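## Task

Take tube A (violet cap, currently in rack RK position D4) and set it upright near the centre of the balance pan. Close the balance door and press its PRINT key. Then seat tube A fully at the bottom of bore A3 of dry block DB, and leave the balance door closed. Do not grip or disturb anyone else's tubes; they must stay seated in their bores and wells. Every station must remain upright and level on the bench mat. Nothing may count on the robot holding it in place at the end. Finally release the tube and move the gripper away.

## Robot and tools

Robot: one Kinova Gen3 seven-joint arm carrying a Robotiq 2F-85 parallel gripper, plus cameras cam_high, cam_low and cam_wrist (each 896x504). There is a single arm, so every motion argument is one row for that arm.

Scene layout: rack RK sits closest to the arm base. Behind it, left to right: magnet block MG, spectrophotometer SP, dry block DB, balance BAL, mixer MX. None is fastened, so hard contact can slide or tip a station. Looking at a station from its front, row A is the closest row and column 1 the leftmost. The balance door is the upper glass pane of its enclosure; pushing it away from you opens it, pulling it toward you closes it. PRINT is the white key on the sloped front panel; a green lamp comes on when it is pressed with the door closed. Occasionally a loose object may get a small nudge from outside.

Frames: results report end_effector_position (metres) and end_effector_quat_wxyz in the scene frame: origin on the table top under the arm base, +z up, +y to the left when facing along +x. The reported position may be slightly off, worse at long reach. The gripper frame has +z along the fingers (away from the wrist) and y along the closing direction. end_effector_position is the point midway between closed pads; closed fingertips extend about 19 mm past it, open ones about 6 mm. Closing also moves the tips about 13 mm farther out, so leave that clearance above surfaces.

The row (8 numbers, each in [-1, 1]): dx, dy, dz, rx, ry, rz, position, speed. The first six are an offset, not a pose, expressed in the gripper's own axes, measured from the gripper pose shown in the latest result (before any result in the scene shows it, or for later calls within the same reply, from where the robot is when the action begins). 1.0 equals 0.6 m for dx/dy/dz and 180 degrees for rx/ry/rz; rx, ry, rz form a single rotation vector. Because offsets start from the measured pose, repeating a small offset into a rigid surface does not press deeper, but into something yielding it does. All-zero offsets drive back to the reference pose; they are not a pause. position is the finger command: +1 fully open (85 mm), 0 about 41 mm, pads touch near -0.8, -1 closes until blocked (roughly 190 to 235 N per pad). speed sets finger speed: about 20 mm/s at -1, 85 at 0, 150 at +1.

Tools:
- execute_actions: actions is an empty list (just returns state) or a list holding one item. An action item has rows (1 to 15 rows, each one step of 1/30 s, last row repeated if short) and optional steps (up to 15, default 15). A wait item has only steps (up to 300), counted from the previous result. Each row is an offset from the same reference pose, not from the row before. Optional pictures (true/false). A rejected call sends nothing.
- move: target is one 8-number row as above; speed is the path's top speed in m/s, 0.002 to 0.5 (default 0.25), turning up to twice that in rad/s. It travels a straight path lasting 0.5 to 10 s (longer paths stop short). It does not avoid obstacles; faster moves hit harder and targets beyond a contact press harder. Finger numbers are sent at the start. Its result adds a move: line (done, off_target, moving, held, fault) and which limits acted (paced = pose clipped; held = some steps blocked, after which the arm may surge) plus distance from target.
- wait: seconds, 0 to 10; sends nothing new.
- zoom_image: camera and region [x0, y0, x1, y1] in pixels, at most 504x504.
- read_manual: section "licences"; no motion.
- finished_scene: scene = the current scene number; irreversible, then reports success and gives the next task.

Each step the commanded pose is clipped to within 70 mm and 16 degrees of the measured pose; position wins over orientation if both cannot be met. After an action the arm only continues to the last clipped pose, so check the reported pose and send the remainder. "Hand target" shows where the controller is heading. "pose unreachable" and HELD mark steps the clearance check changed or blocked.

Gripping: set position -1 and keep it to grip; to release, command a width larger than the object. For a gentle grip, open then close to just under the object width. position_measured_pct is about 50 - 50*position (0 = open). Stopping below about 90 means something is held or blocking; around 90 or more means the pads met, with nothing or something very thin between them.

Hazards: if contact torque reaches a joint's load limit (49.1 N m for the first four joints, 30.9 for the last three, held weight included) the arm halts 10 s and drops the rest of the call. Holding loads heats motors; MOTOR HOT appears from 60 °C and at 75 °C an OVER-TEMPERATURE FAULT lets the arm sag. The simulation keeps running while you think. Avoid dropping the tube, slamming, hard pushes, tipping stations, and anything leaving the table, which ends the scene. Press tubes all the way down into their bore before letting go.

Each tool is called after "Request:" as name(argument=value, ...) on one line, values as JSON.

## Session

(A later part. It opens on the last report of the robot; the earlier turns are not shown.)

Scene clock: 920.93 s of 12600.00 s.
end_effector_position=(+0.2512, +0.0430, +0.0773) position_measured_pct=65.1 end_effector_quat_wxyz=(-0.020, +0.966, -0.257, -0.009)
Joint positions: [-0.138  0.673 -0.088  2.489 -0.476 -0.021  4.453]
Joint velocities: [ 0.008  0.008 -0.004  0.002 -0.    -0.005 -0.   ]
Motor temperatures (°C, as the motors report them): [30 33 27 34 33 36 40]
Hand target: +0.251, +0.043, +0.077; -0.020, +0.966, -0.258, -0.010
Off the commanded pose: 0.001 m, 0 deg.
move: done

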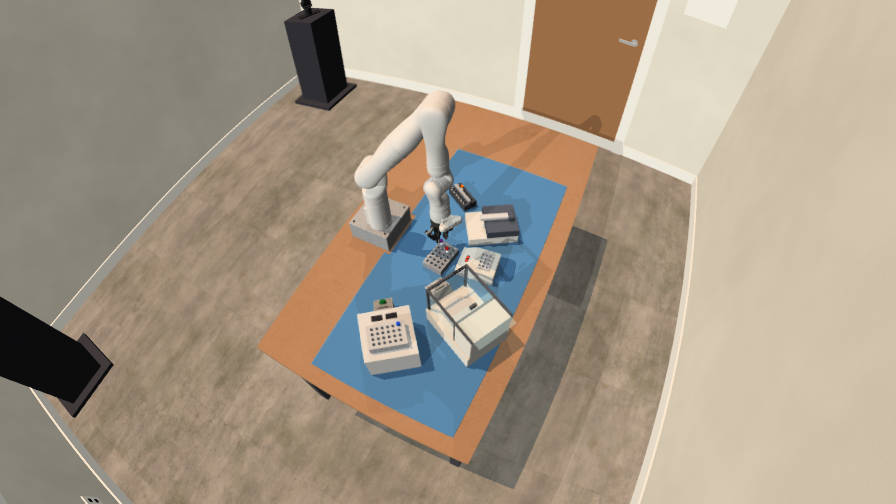

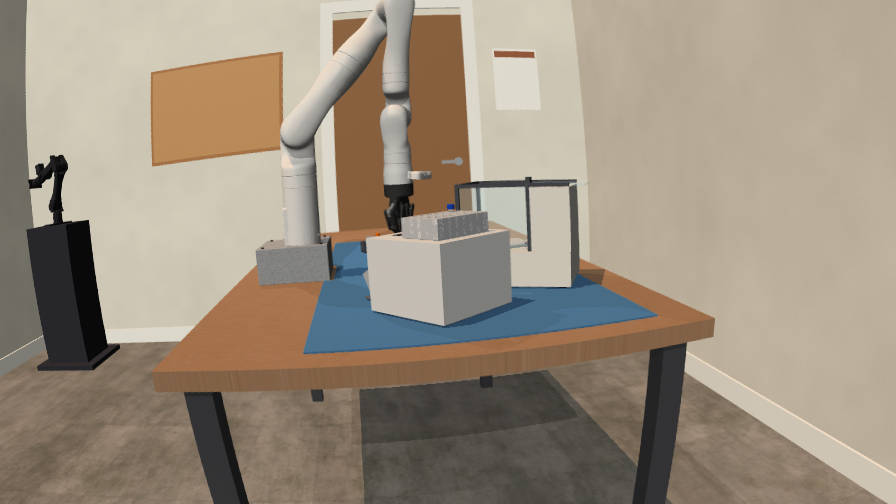

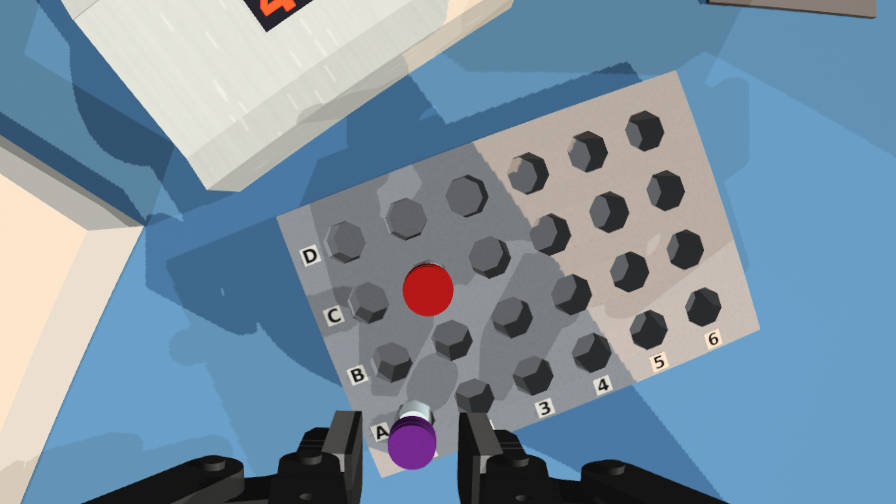

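Request:
move(target=[0,0,0.0385,0,0,0,-0.3,0], speed=0.03)

Request:
move(target=[0,0,0,0,0,0,-1,-0.5])

Scene clock: 924.87 s of 12600.00 s.
end_effector_position=(+0.2513, +0.0441, +0.0545) position_measured_pct=65.1 end_effector_quat_wxyz=(-0.020, +0.966, -0.257, -0.009)
Joint positions: [-0.102  0.763 -0.143  2.489 -0.47  -0.118  4.447]
Joint velocities: [ 0.004  0.009 -0.002 -0.    -0.001 -0.004  0.   ]
Motor temperatures (°C, as the motors report them): [30 33 27 34 33 36 40]
Hand target: +0.251, +0.044, +0.054; -0.020, +0.966, -0.257, -0.009
Off the commanded pose: 0.000 m, 0 deg.
move: done

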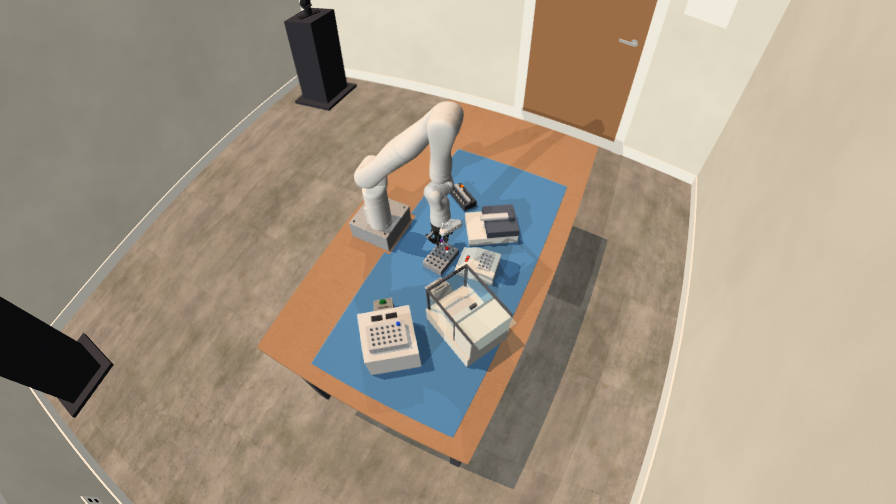

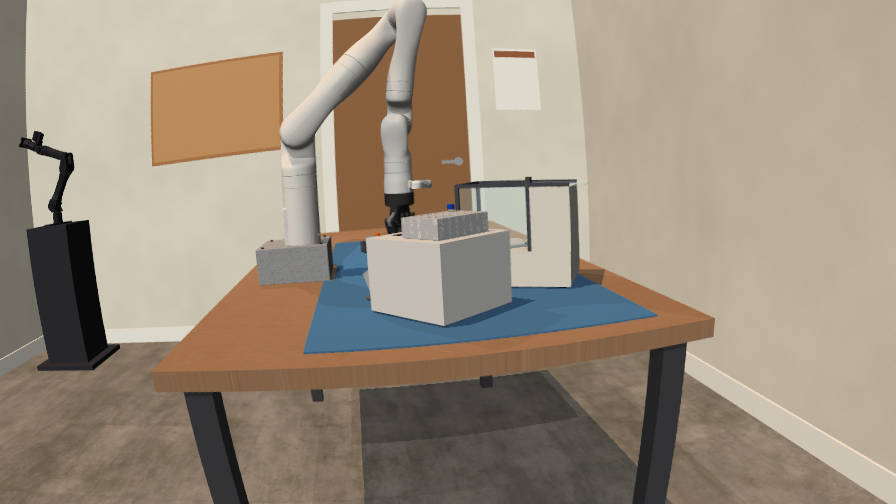

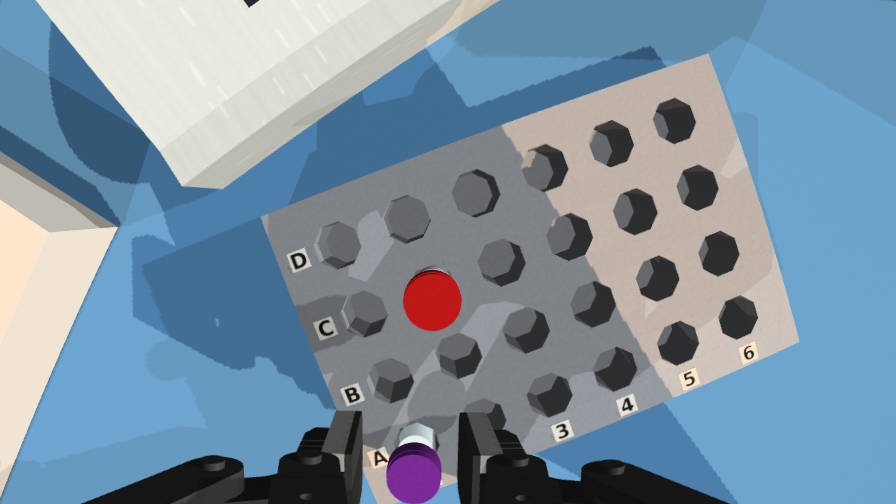

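Scene clock: 925.57 s of 12600.00 s.
end_effector_position=(+0.2509, +0.0436, +0.0546) position_measured_pct=82.9 end_effector_quat_wxyz=(-0.020, +0.966, -0.258, -0.009)
Joint positions: [-0.102  0.763 -0.142  2.49  -0.47  -0.118  4.447]
Joint velocities: [ 0.    -0.    -0.001  0.     0.    -0.001  0.   ]
Motor temperatures (°C, as the motors report them): [30 33 27 34 33 36 40]
Hand target: +0.251, +0.044, +0.054; -0.020, +0.966, -0.257, -0.009
Off the commanded pose: 0.001 m, 0 deg.
move: done

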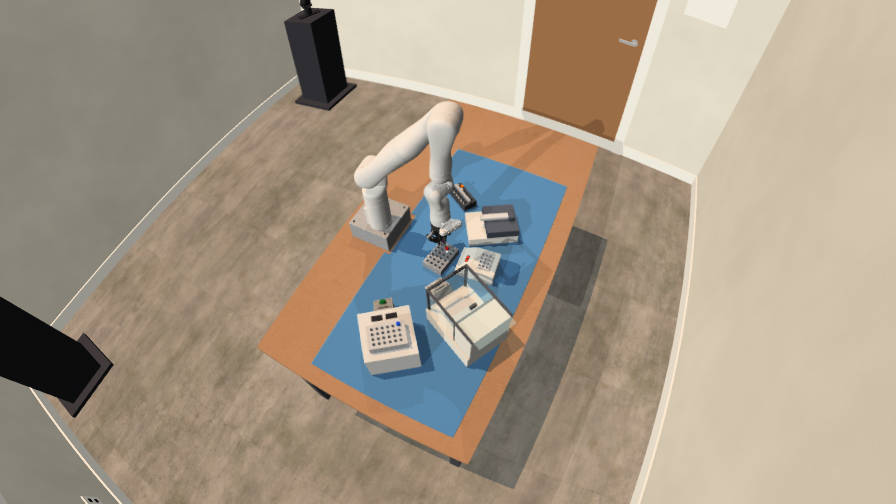

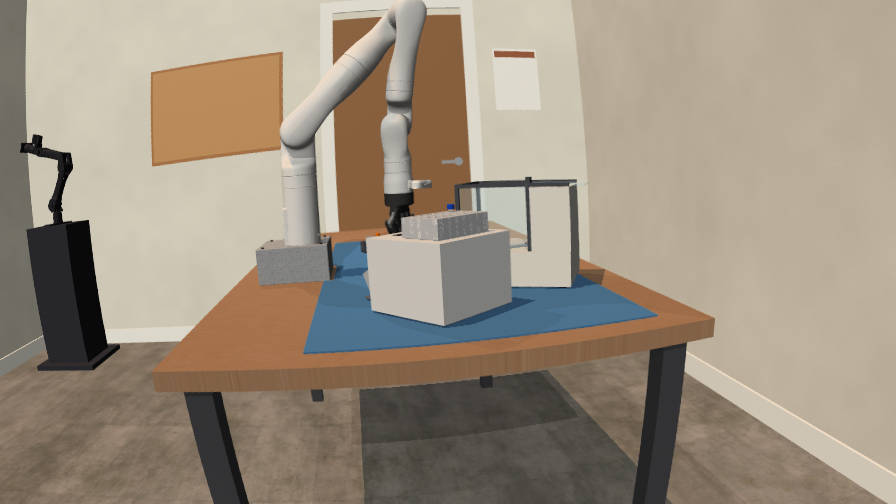

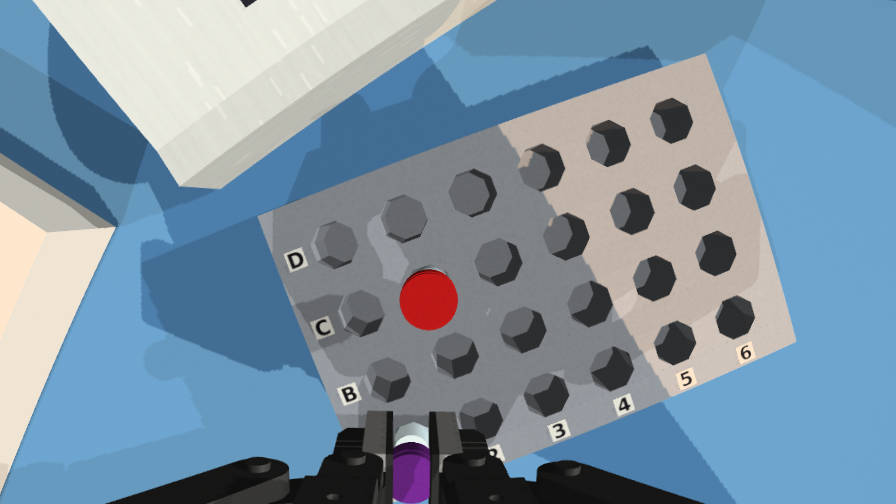

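Request:
move(target=[0,0,-0.07,0,0,0,-1,-0.5], speed=0.04)

Request:
move(target=[0,0,-0.3,0,0,0,-1,-0.5], speed=0.15)

Scene clock: 931.53 s of 12600.00 s.
end_effector_position=(+0.2509, +0.0417, +0.0962) position_measured_pct=82.9 end_effector_quat_wxyz=(-0.020, +0.966, -0.258, -0.009)
Joint positions: [-0.179  0.599 -0.028  2.486 -0.473  0.065  4.454]
Joint velocities: [-0.008 -0.008  0.006  0.    -0.     0.006 -0.001]
Motor temperatures (°C, as the motors report them): [30 33 27 34 33 36 40]
Hand target: +0.251, +0.042, +0.096; -0.020, +0.966, -0.258, -0.009
Off the commanded pose: 0.000 m, 0 deg.
move: done

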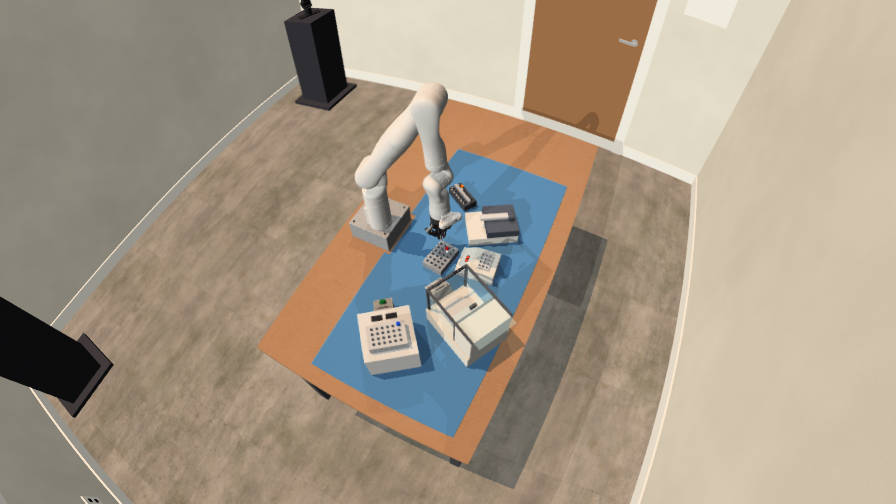

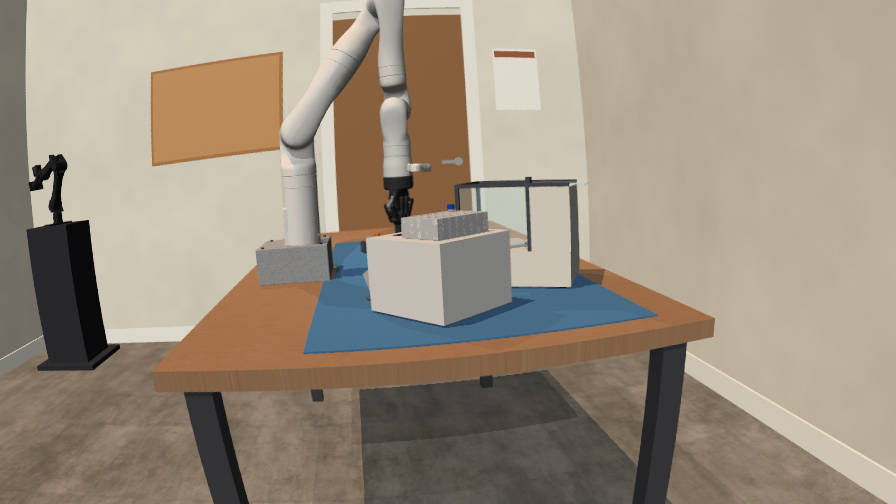

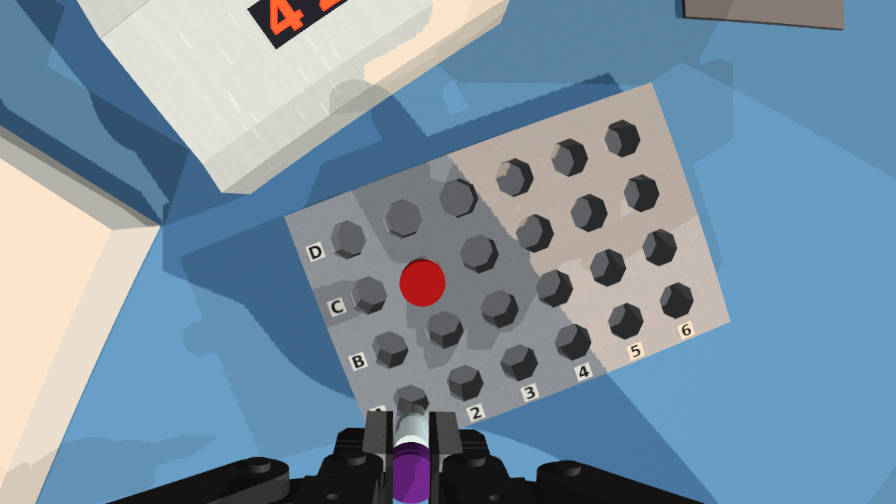

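Scene clock: 933.23 s of 12600.00 s.
end_effector_position=(+0.2518, +0.0340, +0.2754) position_measured_pct=82.9 end_effector_quat_wxyz=(-0.020, +0.966, -0.258, -0.010)
Joint positions: [-0.459  0.042  0.303  2.254 -0.077  0.853  4.079]
Joint velocities: [-0.002 -0.006 -0.    -0.003  0.002  0.004 -0.004]
Motor temperatures (°C, as the motors report them): [30 33 27 34 33 36 40]
Hand target: +0.252, +0.034, +0.276; -0.020, +0.966, -0.258, -0.010
Off the commanded pose: 0.001 m, 0 deg.
move: done

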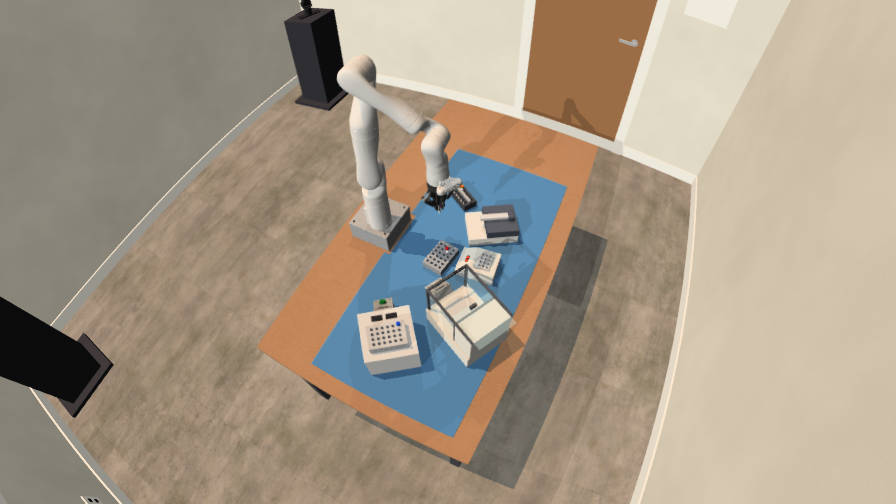

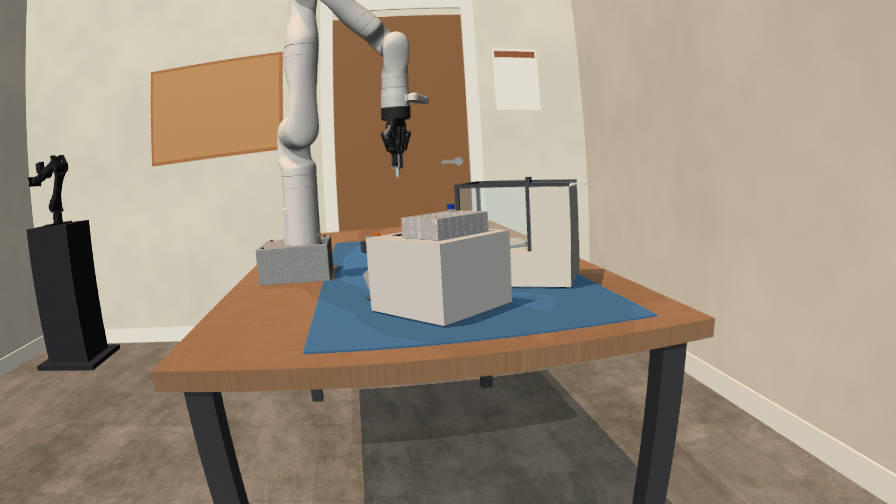

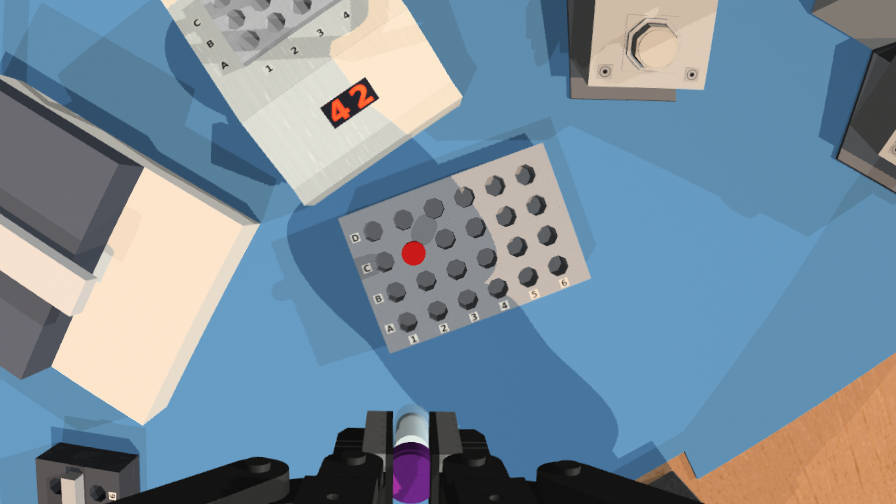

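Request:
move(target=[0.503,0.202,-0.02,0,0,0,-1,-0.5], speed=0.15)

Scene clock: 942.60 s of 12600.00 s.
end_effector_position=(+0.4546, -0.2200, +0.2757) position_measured_pct=82.9 end_effector_quat_wxyz=(-0.021, +0.966, -0.258, -0.009)
Joint positions: [ 0.169  0.617  0.442  1.456 -0.311  1.166  4.856]
Joint velocities: [ 0.006  0.009  0.    -0.006 -0.002  0.003  0.001]
Motor temperatures (°C, as the motors report them): [30 33 27 34 33 36 40]
Hand target: +0.454, -0.220, +0.275; -0.021, +0.966, -0.258, -0.009
Off the commanded pose: 0.003 m, 0 deg.
move: done

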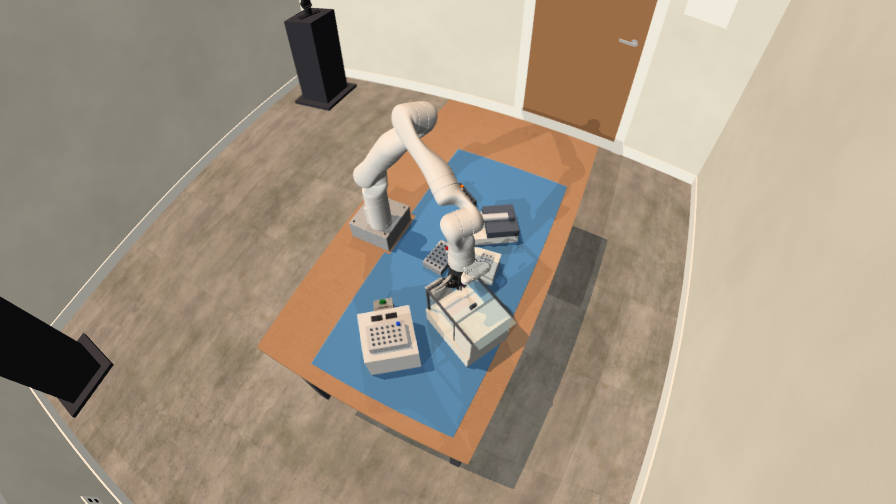

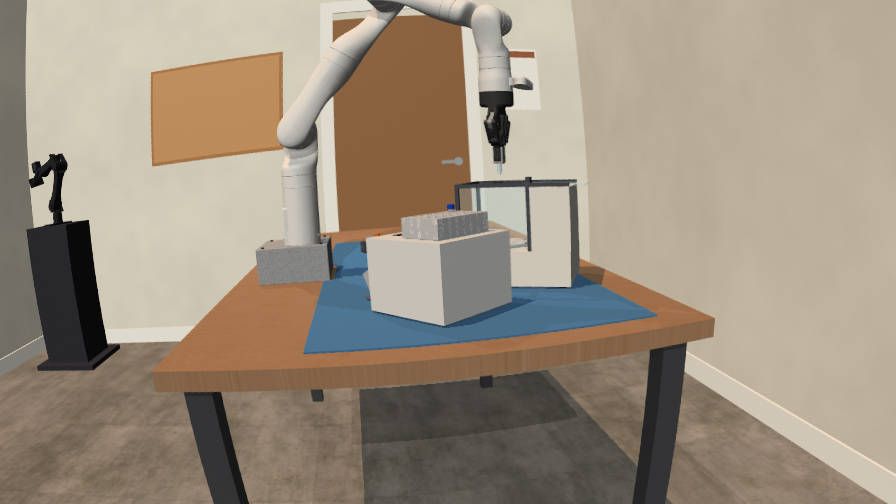

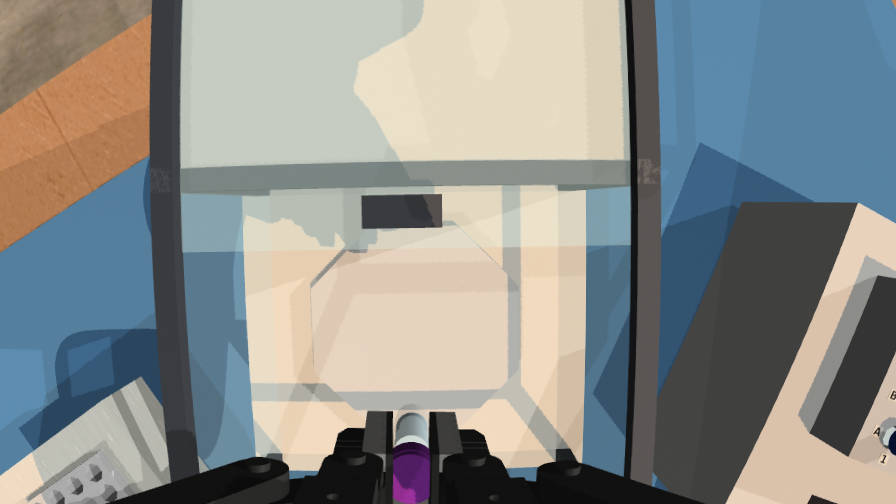

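Request:
zoom_image(camera="cam_wrist", region=[230,180,630,480])

Region (230, 180, 630, 480) of cam_wrist's 896x504 image, scaled by 1.260; it fills the top 378 rows of this view, and the rest is white.

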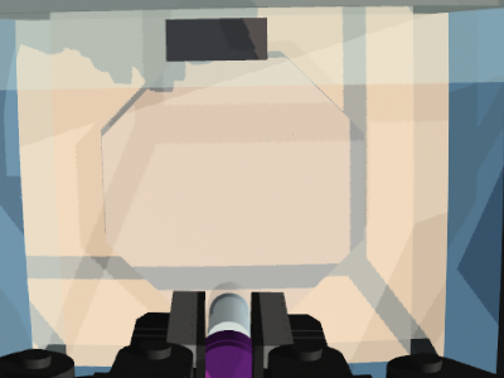

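Request:
move(target=[0.005,0,0.235,0,0,0,-1,-0.5], speed=0.08)

Scene clock: 956.83 s of 12600.00 s.
end_effector_position=(+0.4565, -0.2154, +0.1352) position_measured_pct=82.9 end_effector_quat_wxyz=(-0.021, +0.966, -0.258, -0.009)
Joint positions: [ 0.205  0.812  0.361  1.609 -0.408  0.827  4.935]
Joint velocities: [ 0.001  0.004  0.001  0.001 -0.001 -0.002  0.   ]
Motor temperatures (°C, as the motors report them): [30 33 27 34 33 36 40]
Hand target: +0.456, -0.215, +0.135; -0.021, +0.966, -0.258, -0.009
Off the commanded pose: 0.001 m, 0 deg.
move: done

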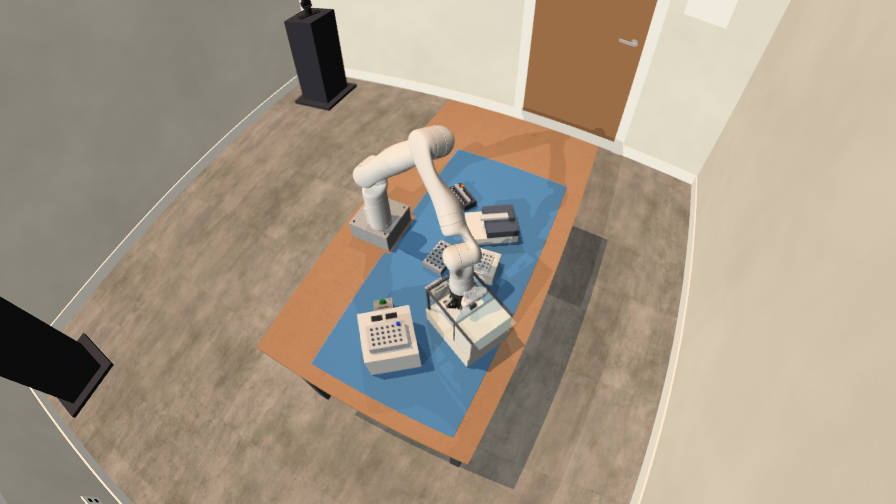

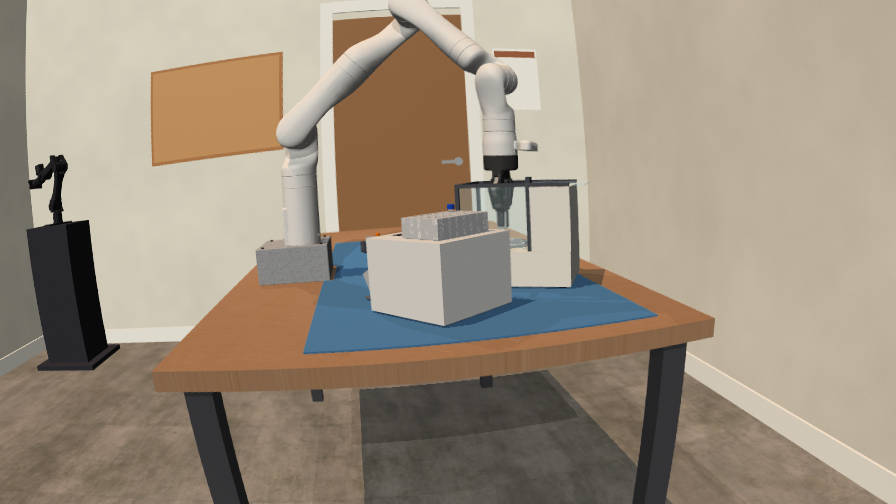

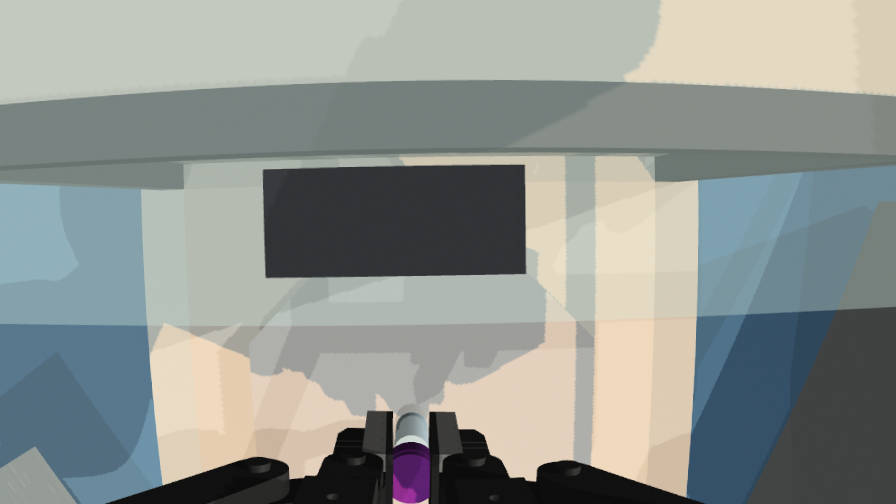

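Request:
move(target=[0,0.006,0.016,0,0,0,-1,-0.5], speed=0.02)

Request:
zoom_image(camera="cam_low", region=[440,170,600,290])

Scene clock: 964.83 s of 12600.00 s.
end_effector_position=(+0.4564, -0.2182, +0.1290) position_measured_pct=82.9 end_effector_quat_wxyz=(-0.021, +0.966, -0.258, -0.006)
Joint positions: [ 0.214  0.821  0.355  1.613 -0.415  0.808  4.947]
Joint velocities: [ 0.002 -0.    -0.     0.    -0.003 -0.003  0.003]
Motor temperatures (°C, as the motors report them): [30 33 27 34 33 36 40]
Hand target: +0.455, -0.218, +0.125; -0.021, +0.966, -0.258, -0.009
Off the commanded pose: 0.004 m, 0 deg.
move: off_target

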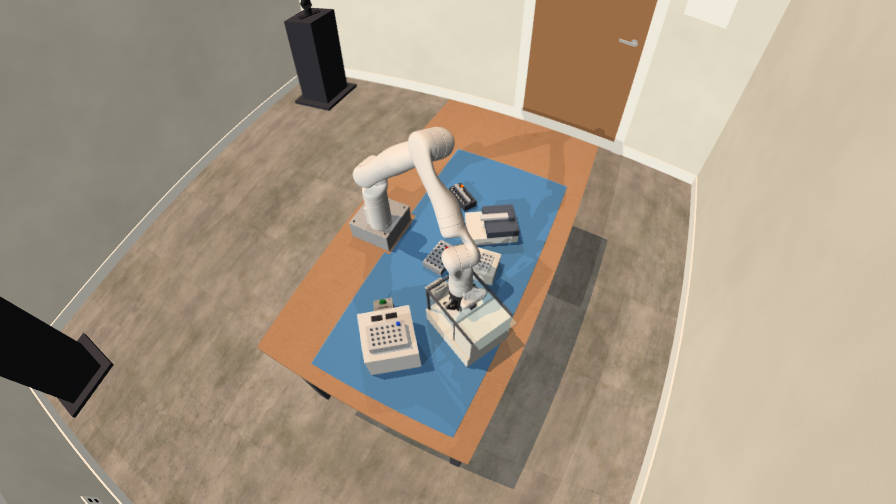

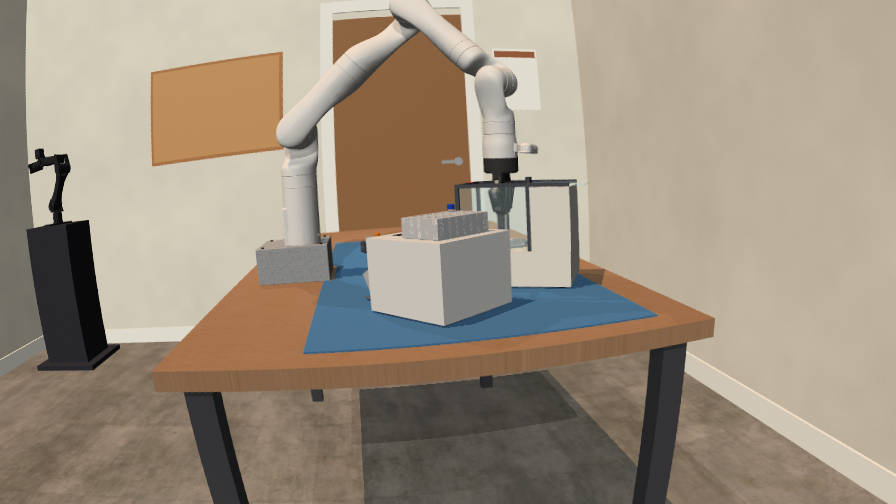

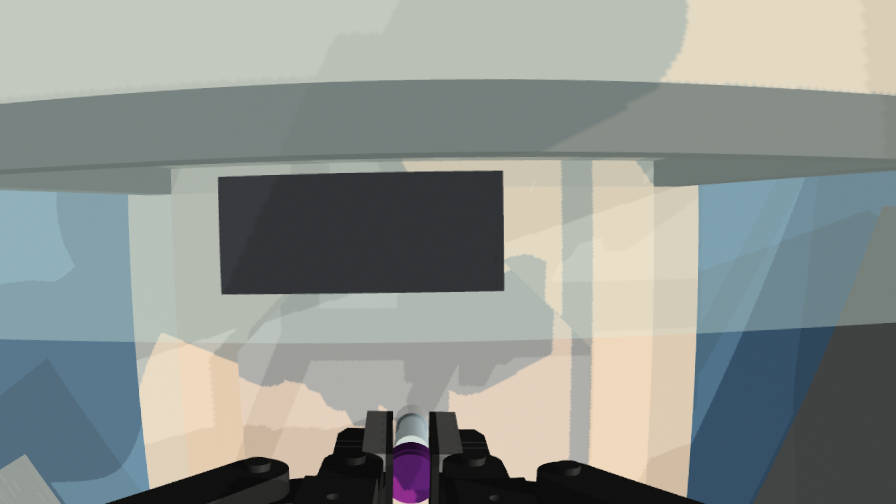

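Region (440, 170, 600, 290) of cam_low's 896x504 image, scaled by 3.150, with more detail than that image has; it fills the top 378 rows of this view, and the rest is white.

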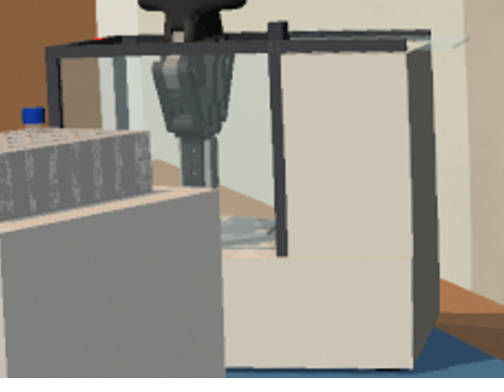

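Request:
zoom_image(camera="cam_high", region=[410,260,530,370])

Region (410, 260, 530, 370) of cam_high's 896x504 image, scaled by 4.200, with more detail than that image has; it fills the top 462 rows of this view, and the rest is white.

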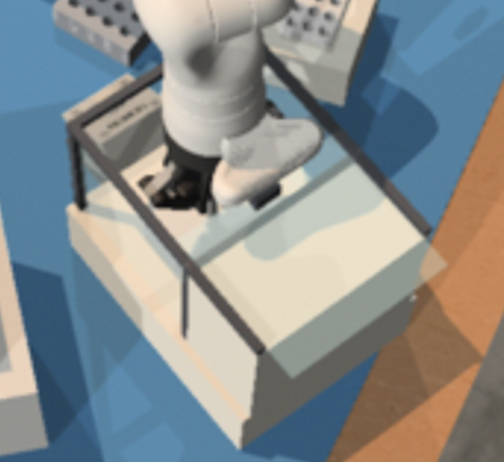

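Request:
move(target=[0,0,0,0,0,0,-0.45,-0.8])

Scene clock: 982.37 s of 12600.00 s.
end_effector_position=(+0.4564, -0.2182, +0.1290) position_measured_pct=72.6 end_effector_quat_wxyz=(-0.021, +0.966, -0.258, -0.006)
Joint positions: [ 0.214  0.821  0.354  1.613 -0.414  0.808  4.947]
Joint velocities: [-0.     0.     0.001 -0.    -0.    -0.001 -0.   ]
Motor temperatures (°C, as the motors report them): [30 33 27 34 33 36 40]
Hand target: +0.456, -0.218, +0.129; -0.021, +0.966, -0.258, -0.006
Off the commanded pose: 0.000 m, 0 deg.
move: done

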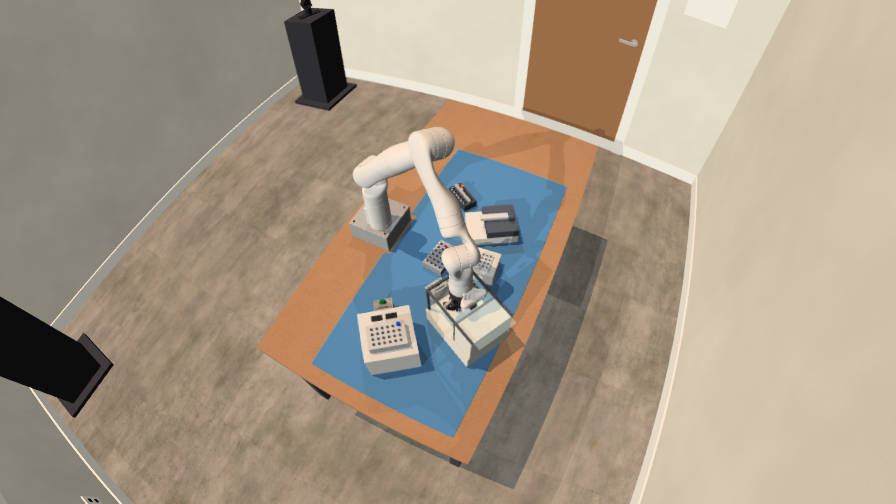

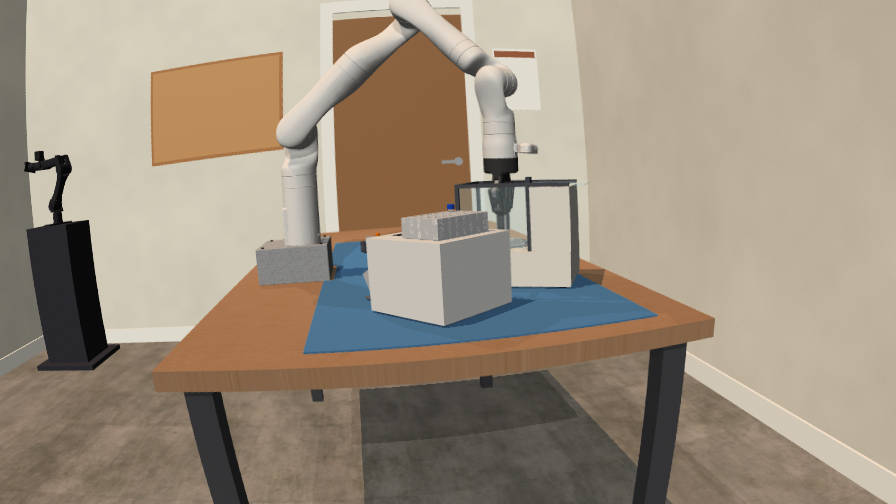

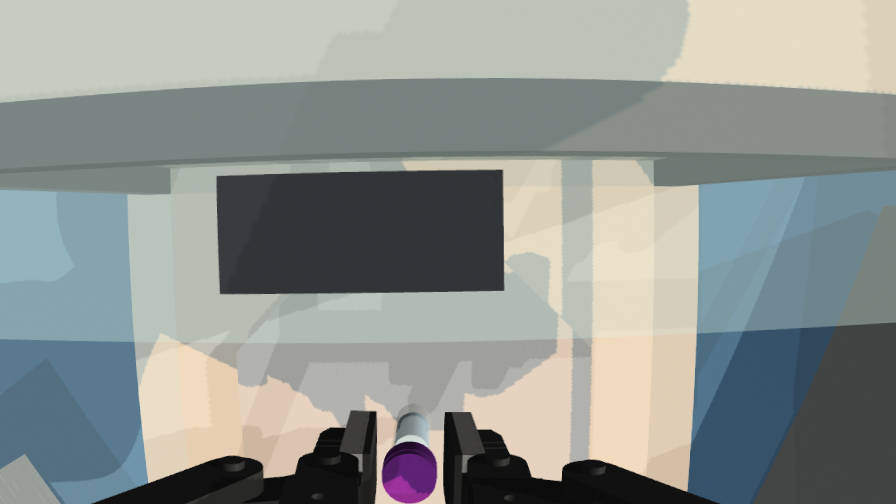

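Tube stayed in place. Retreat up.

Request:
move(target=[0,0,-0.2,0,0,0,-0.45,-0.8], speed=0.06)

Scene clock: 986.50 s of 12600.00 s.
end_effector_position=(+0.4563, -0.2232, +0.2486) position_measured_pct=72.6 end_effector_quat_wxyz=(-0.021, +0.966, -0.258, -0.006)
Joint positions: [ 0.182  0.651  0.429  1.492 -0.33   1.094  4.879]
Joint velocities: [-0.001 -0.002 -0.001 -0.003  0.     0.002  0.   ]
Motor temperatures (°C, as the motors report them): [30 33 27 34 33 36 40]
Hand target: +0.456, -0.223, +0.249; -0.021, +0.966, -0.257, -0.006
Off the commanded pose: 0.000 m, 0 deg.
move: done

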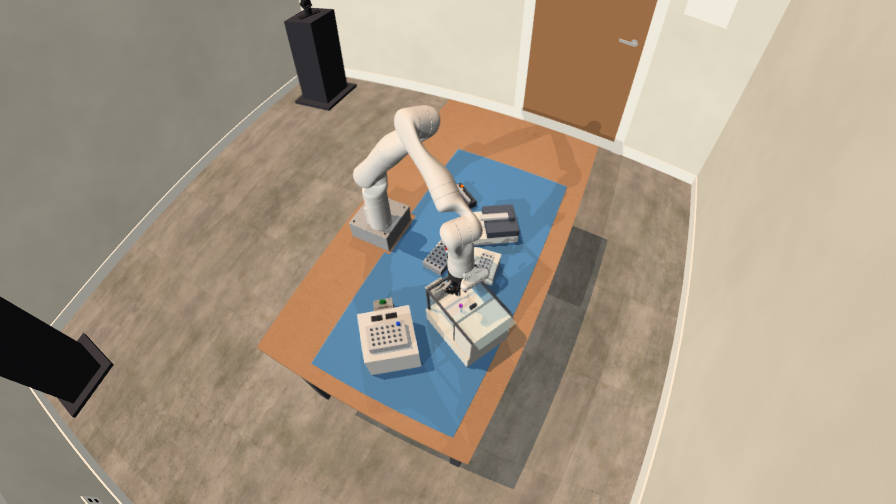

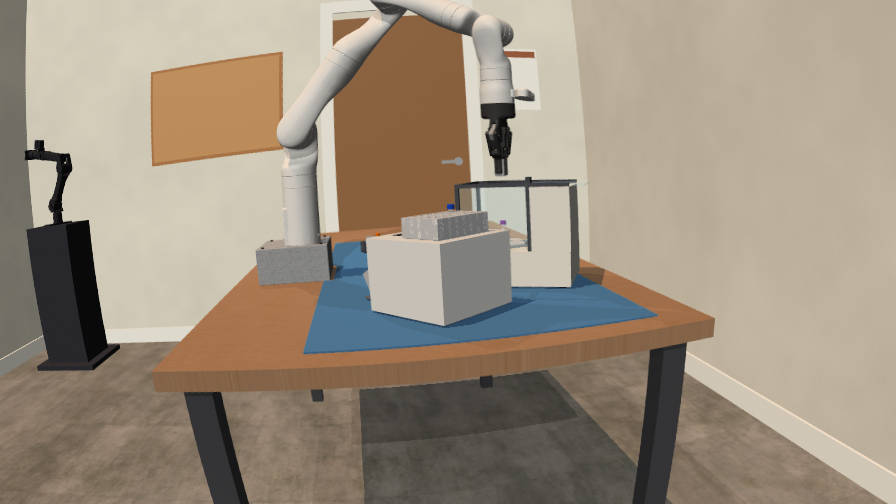

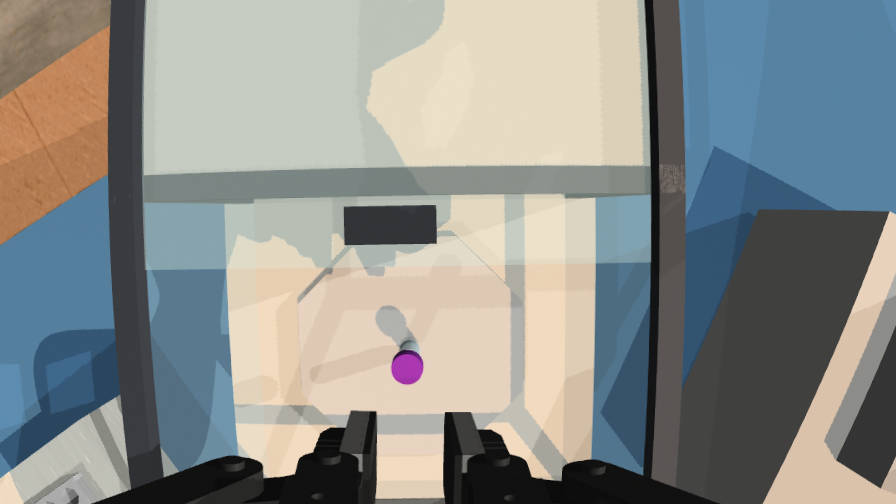

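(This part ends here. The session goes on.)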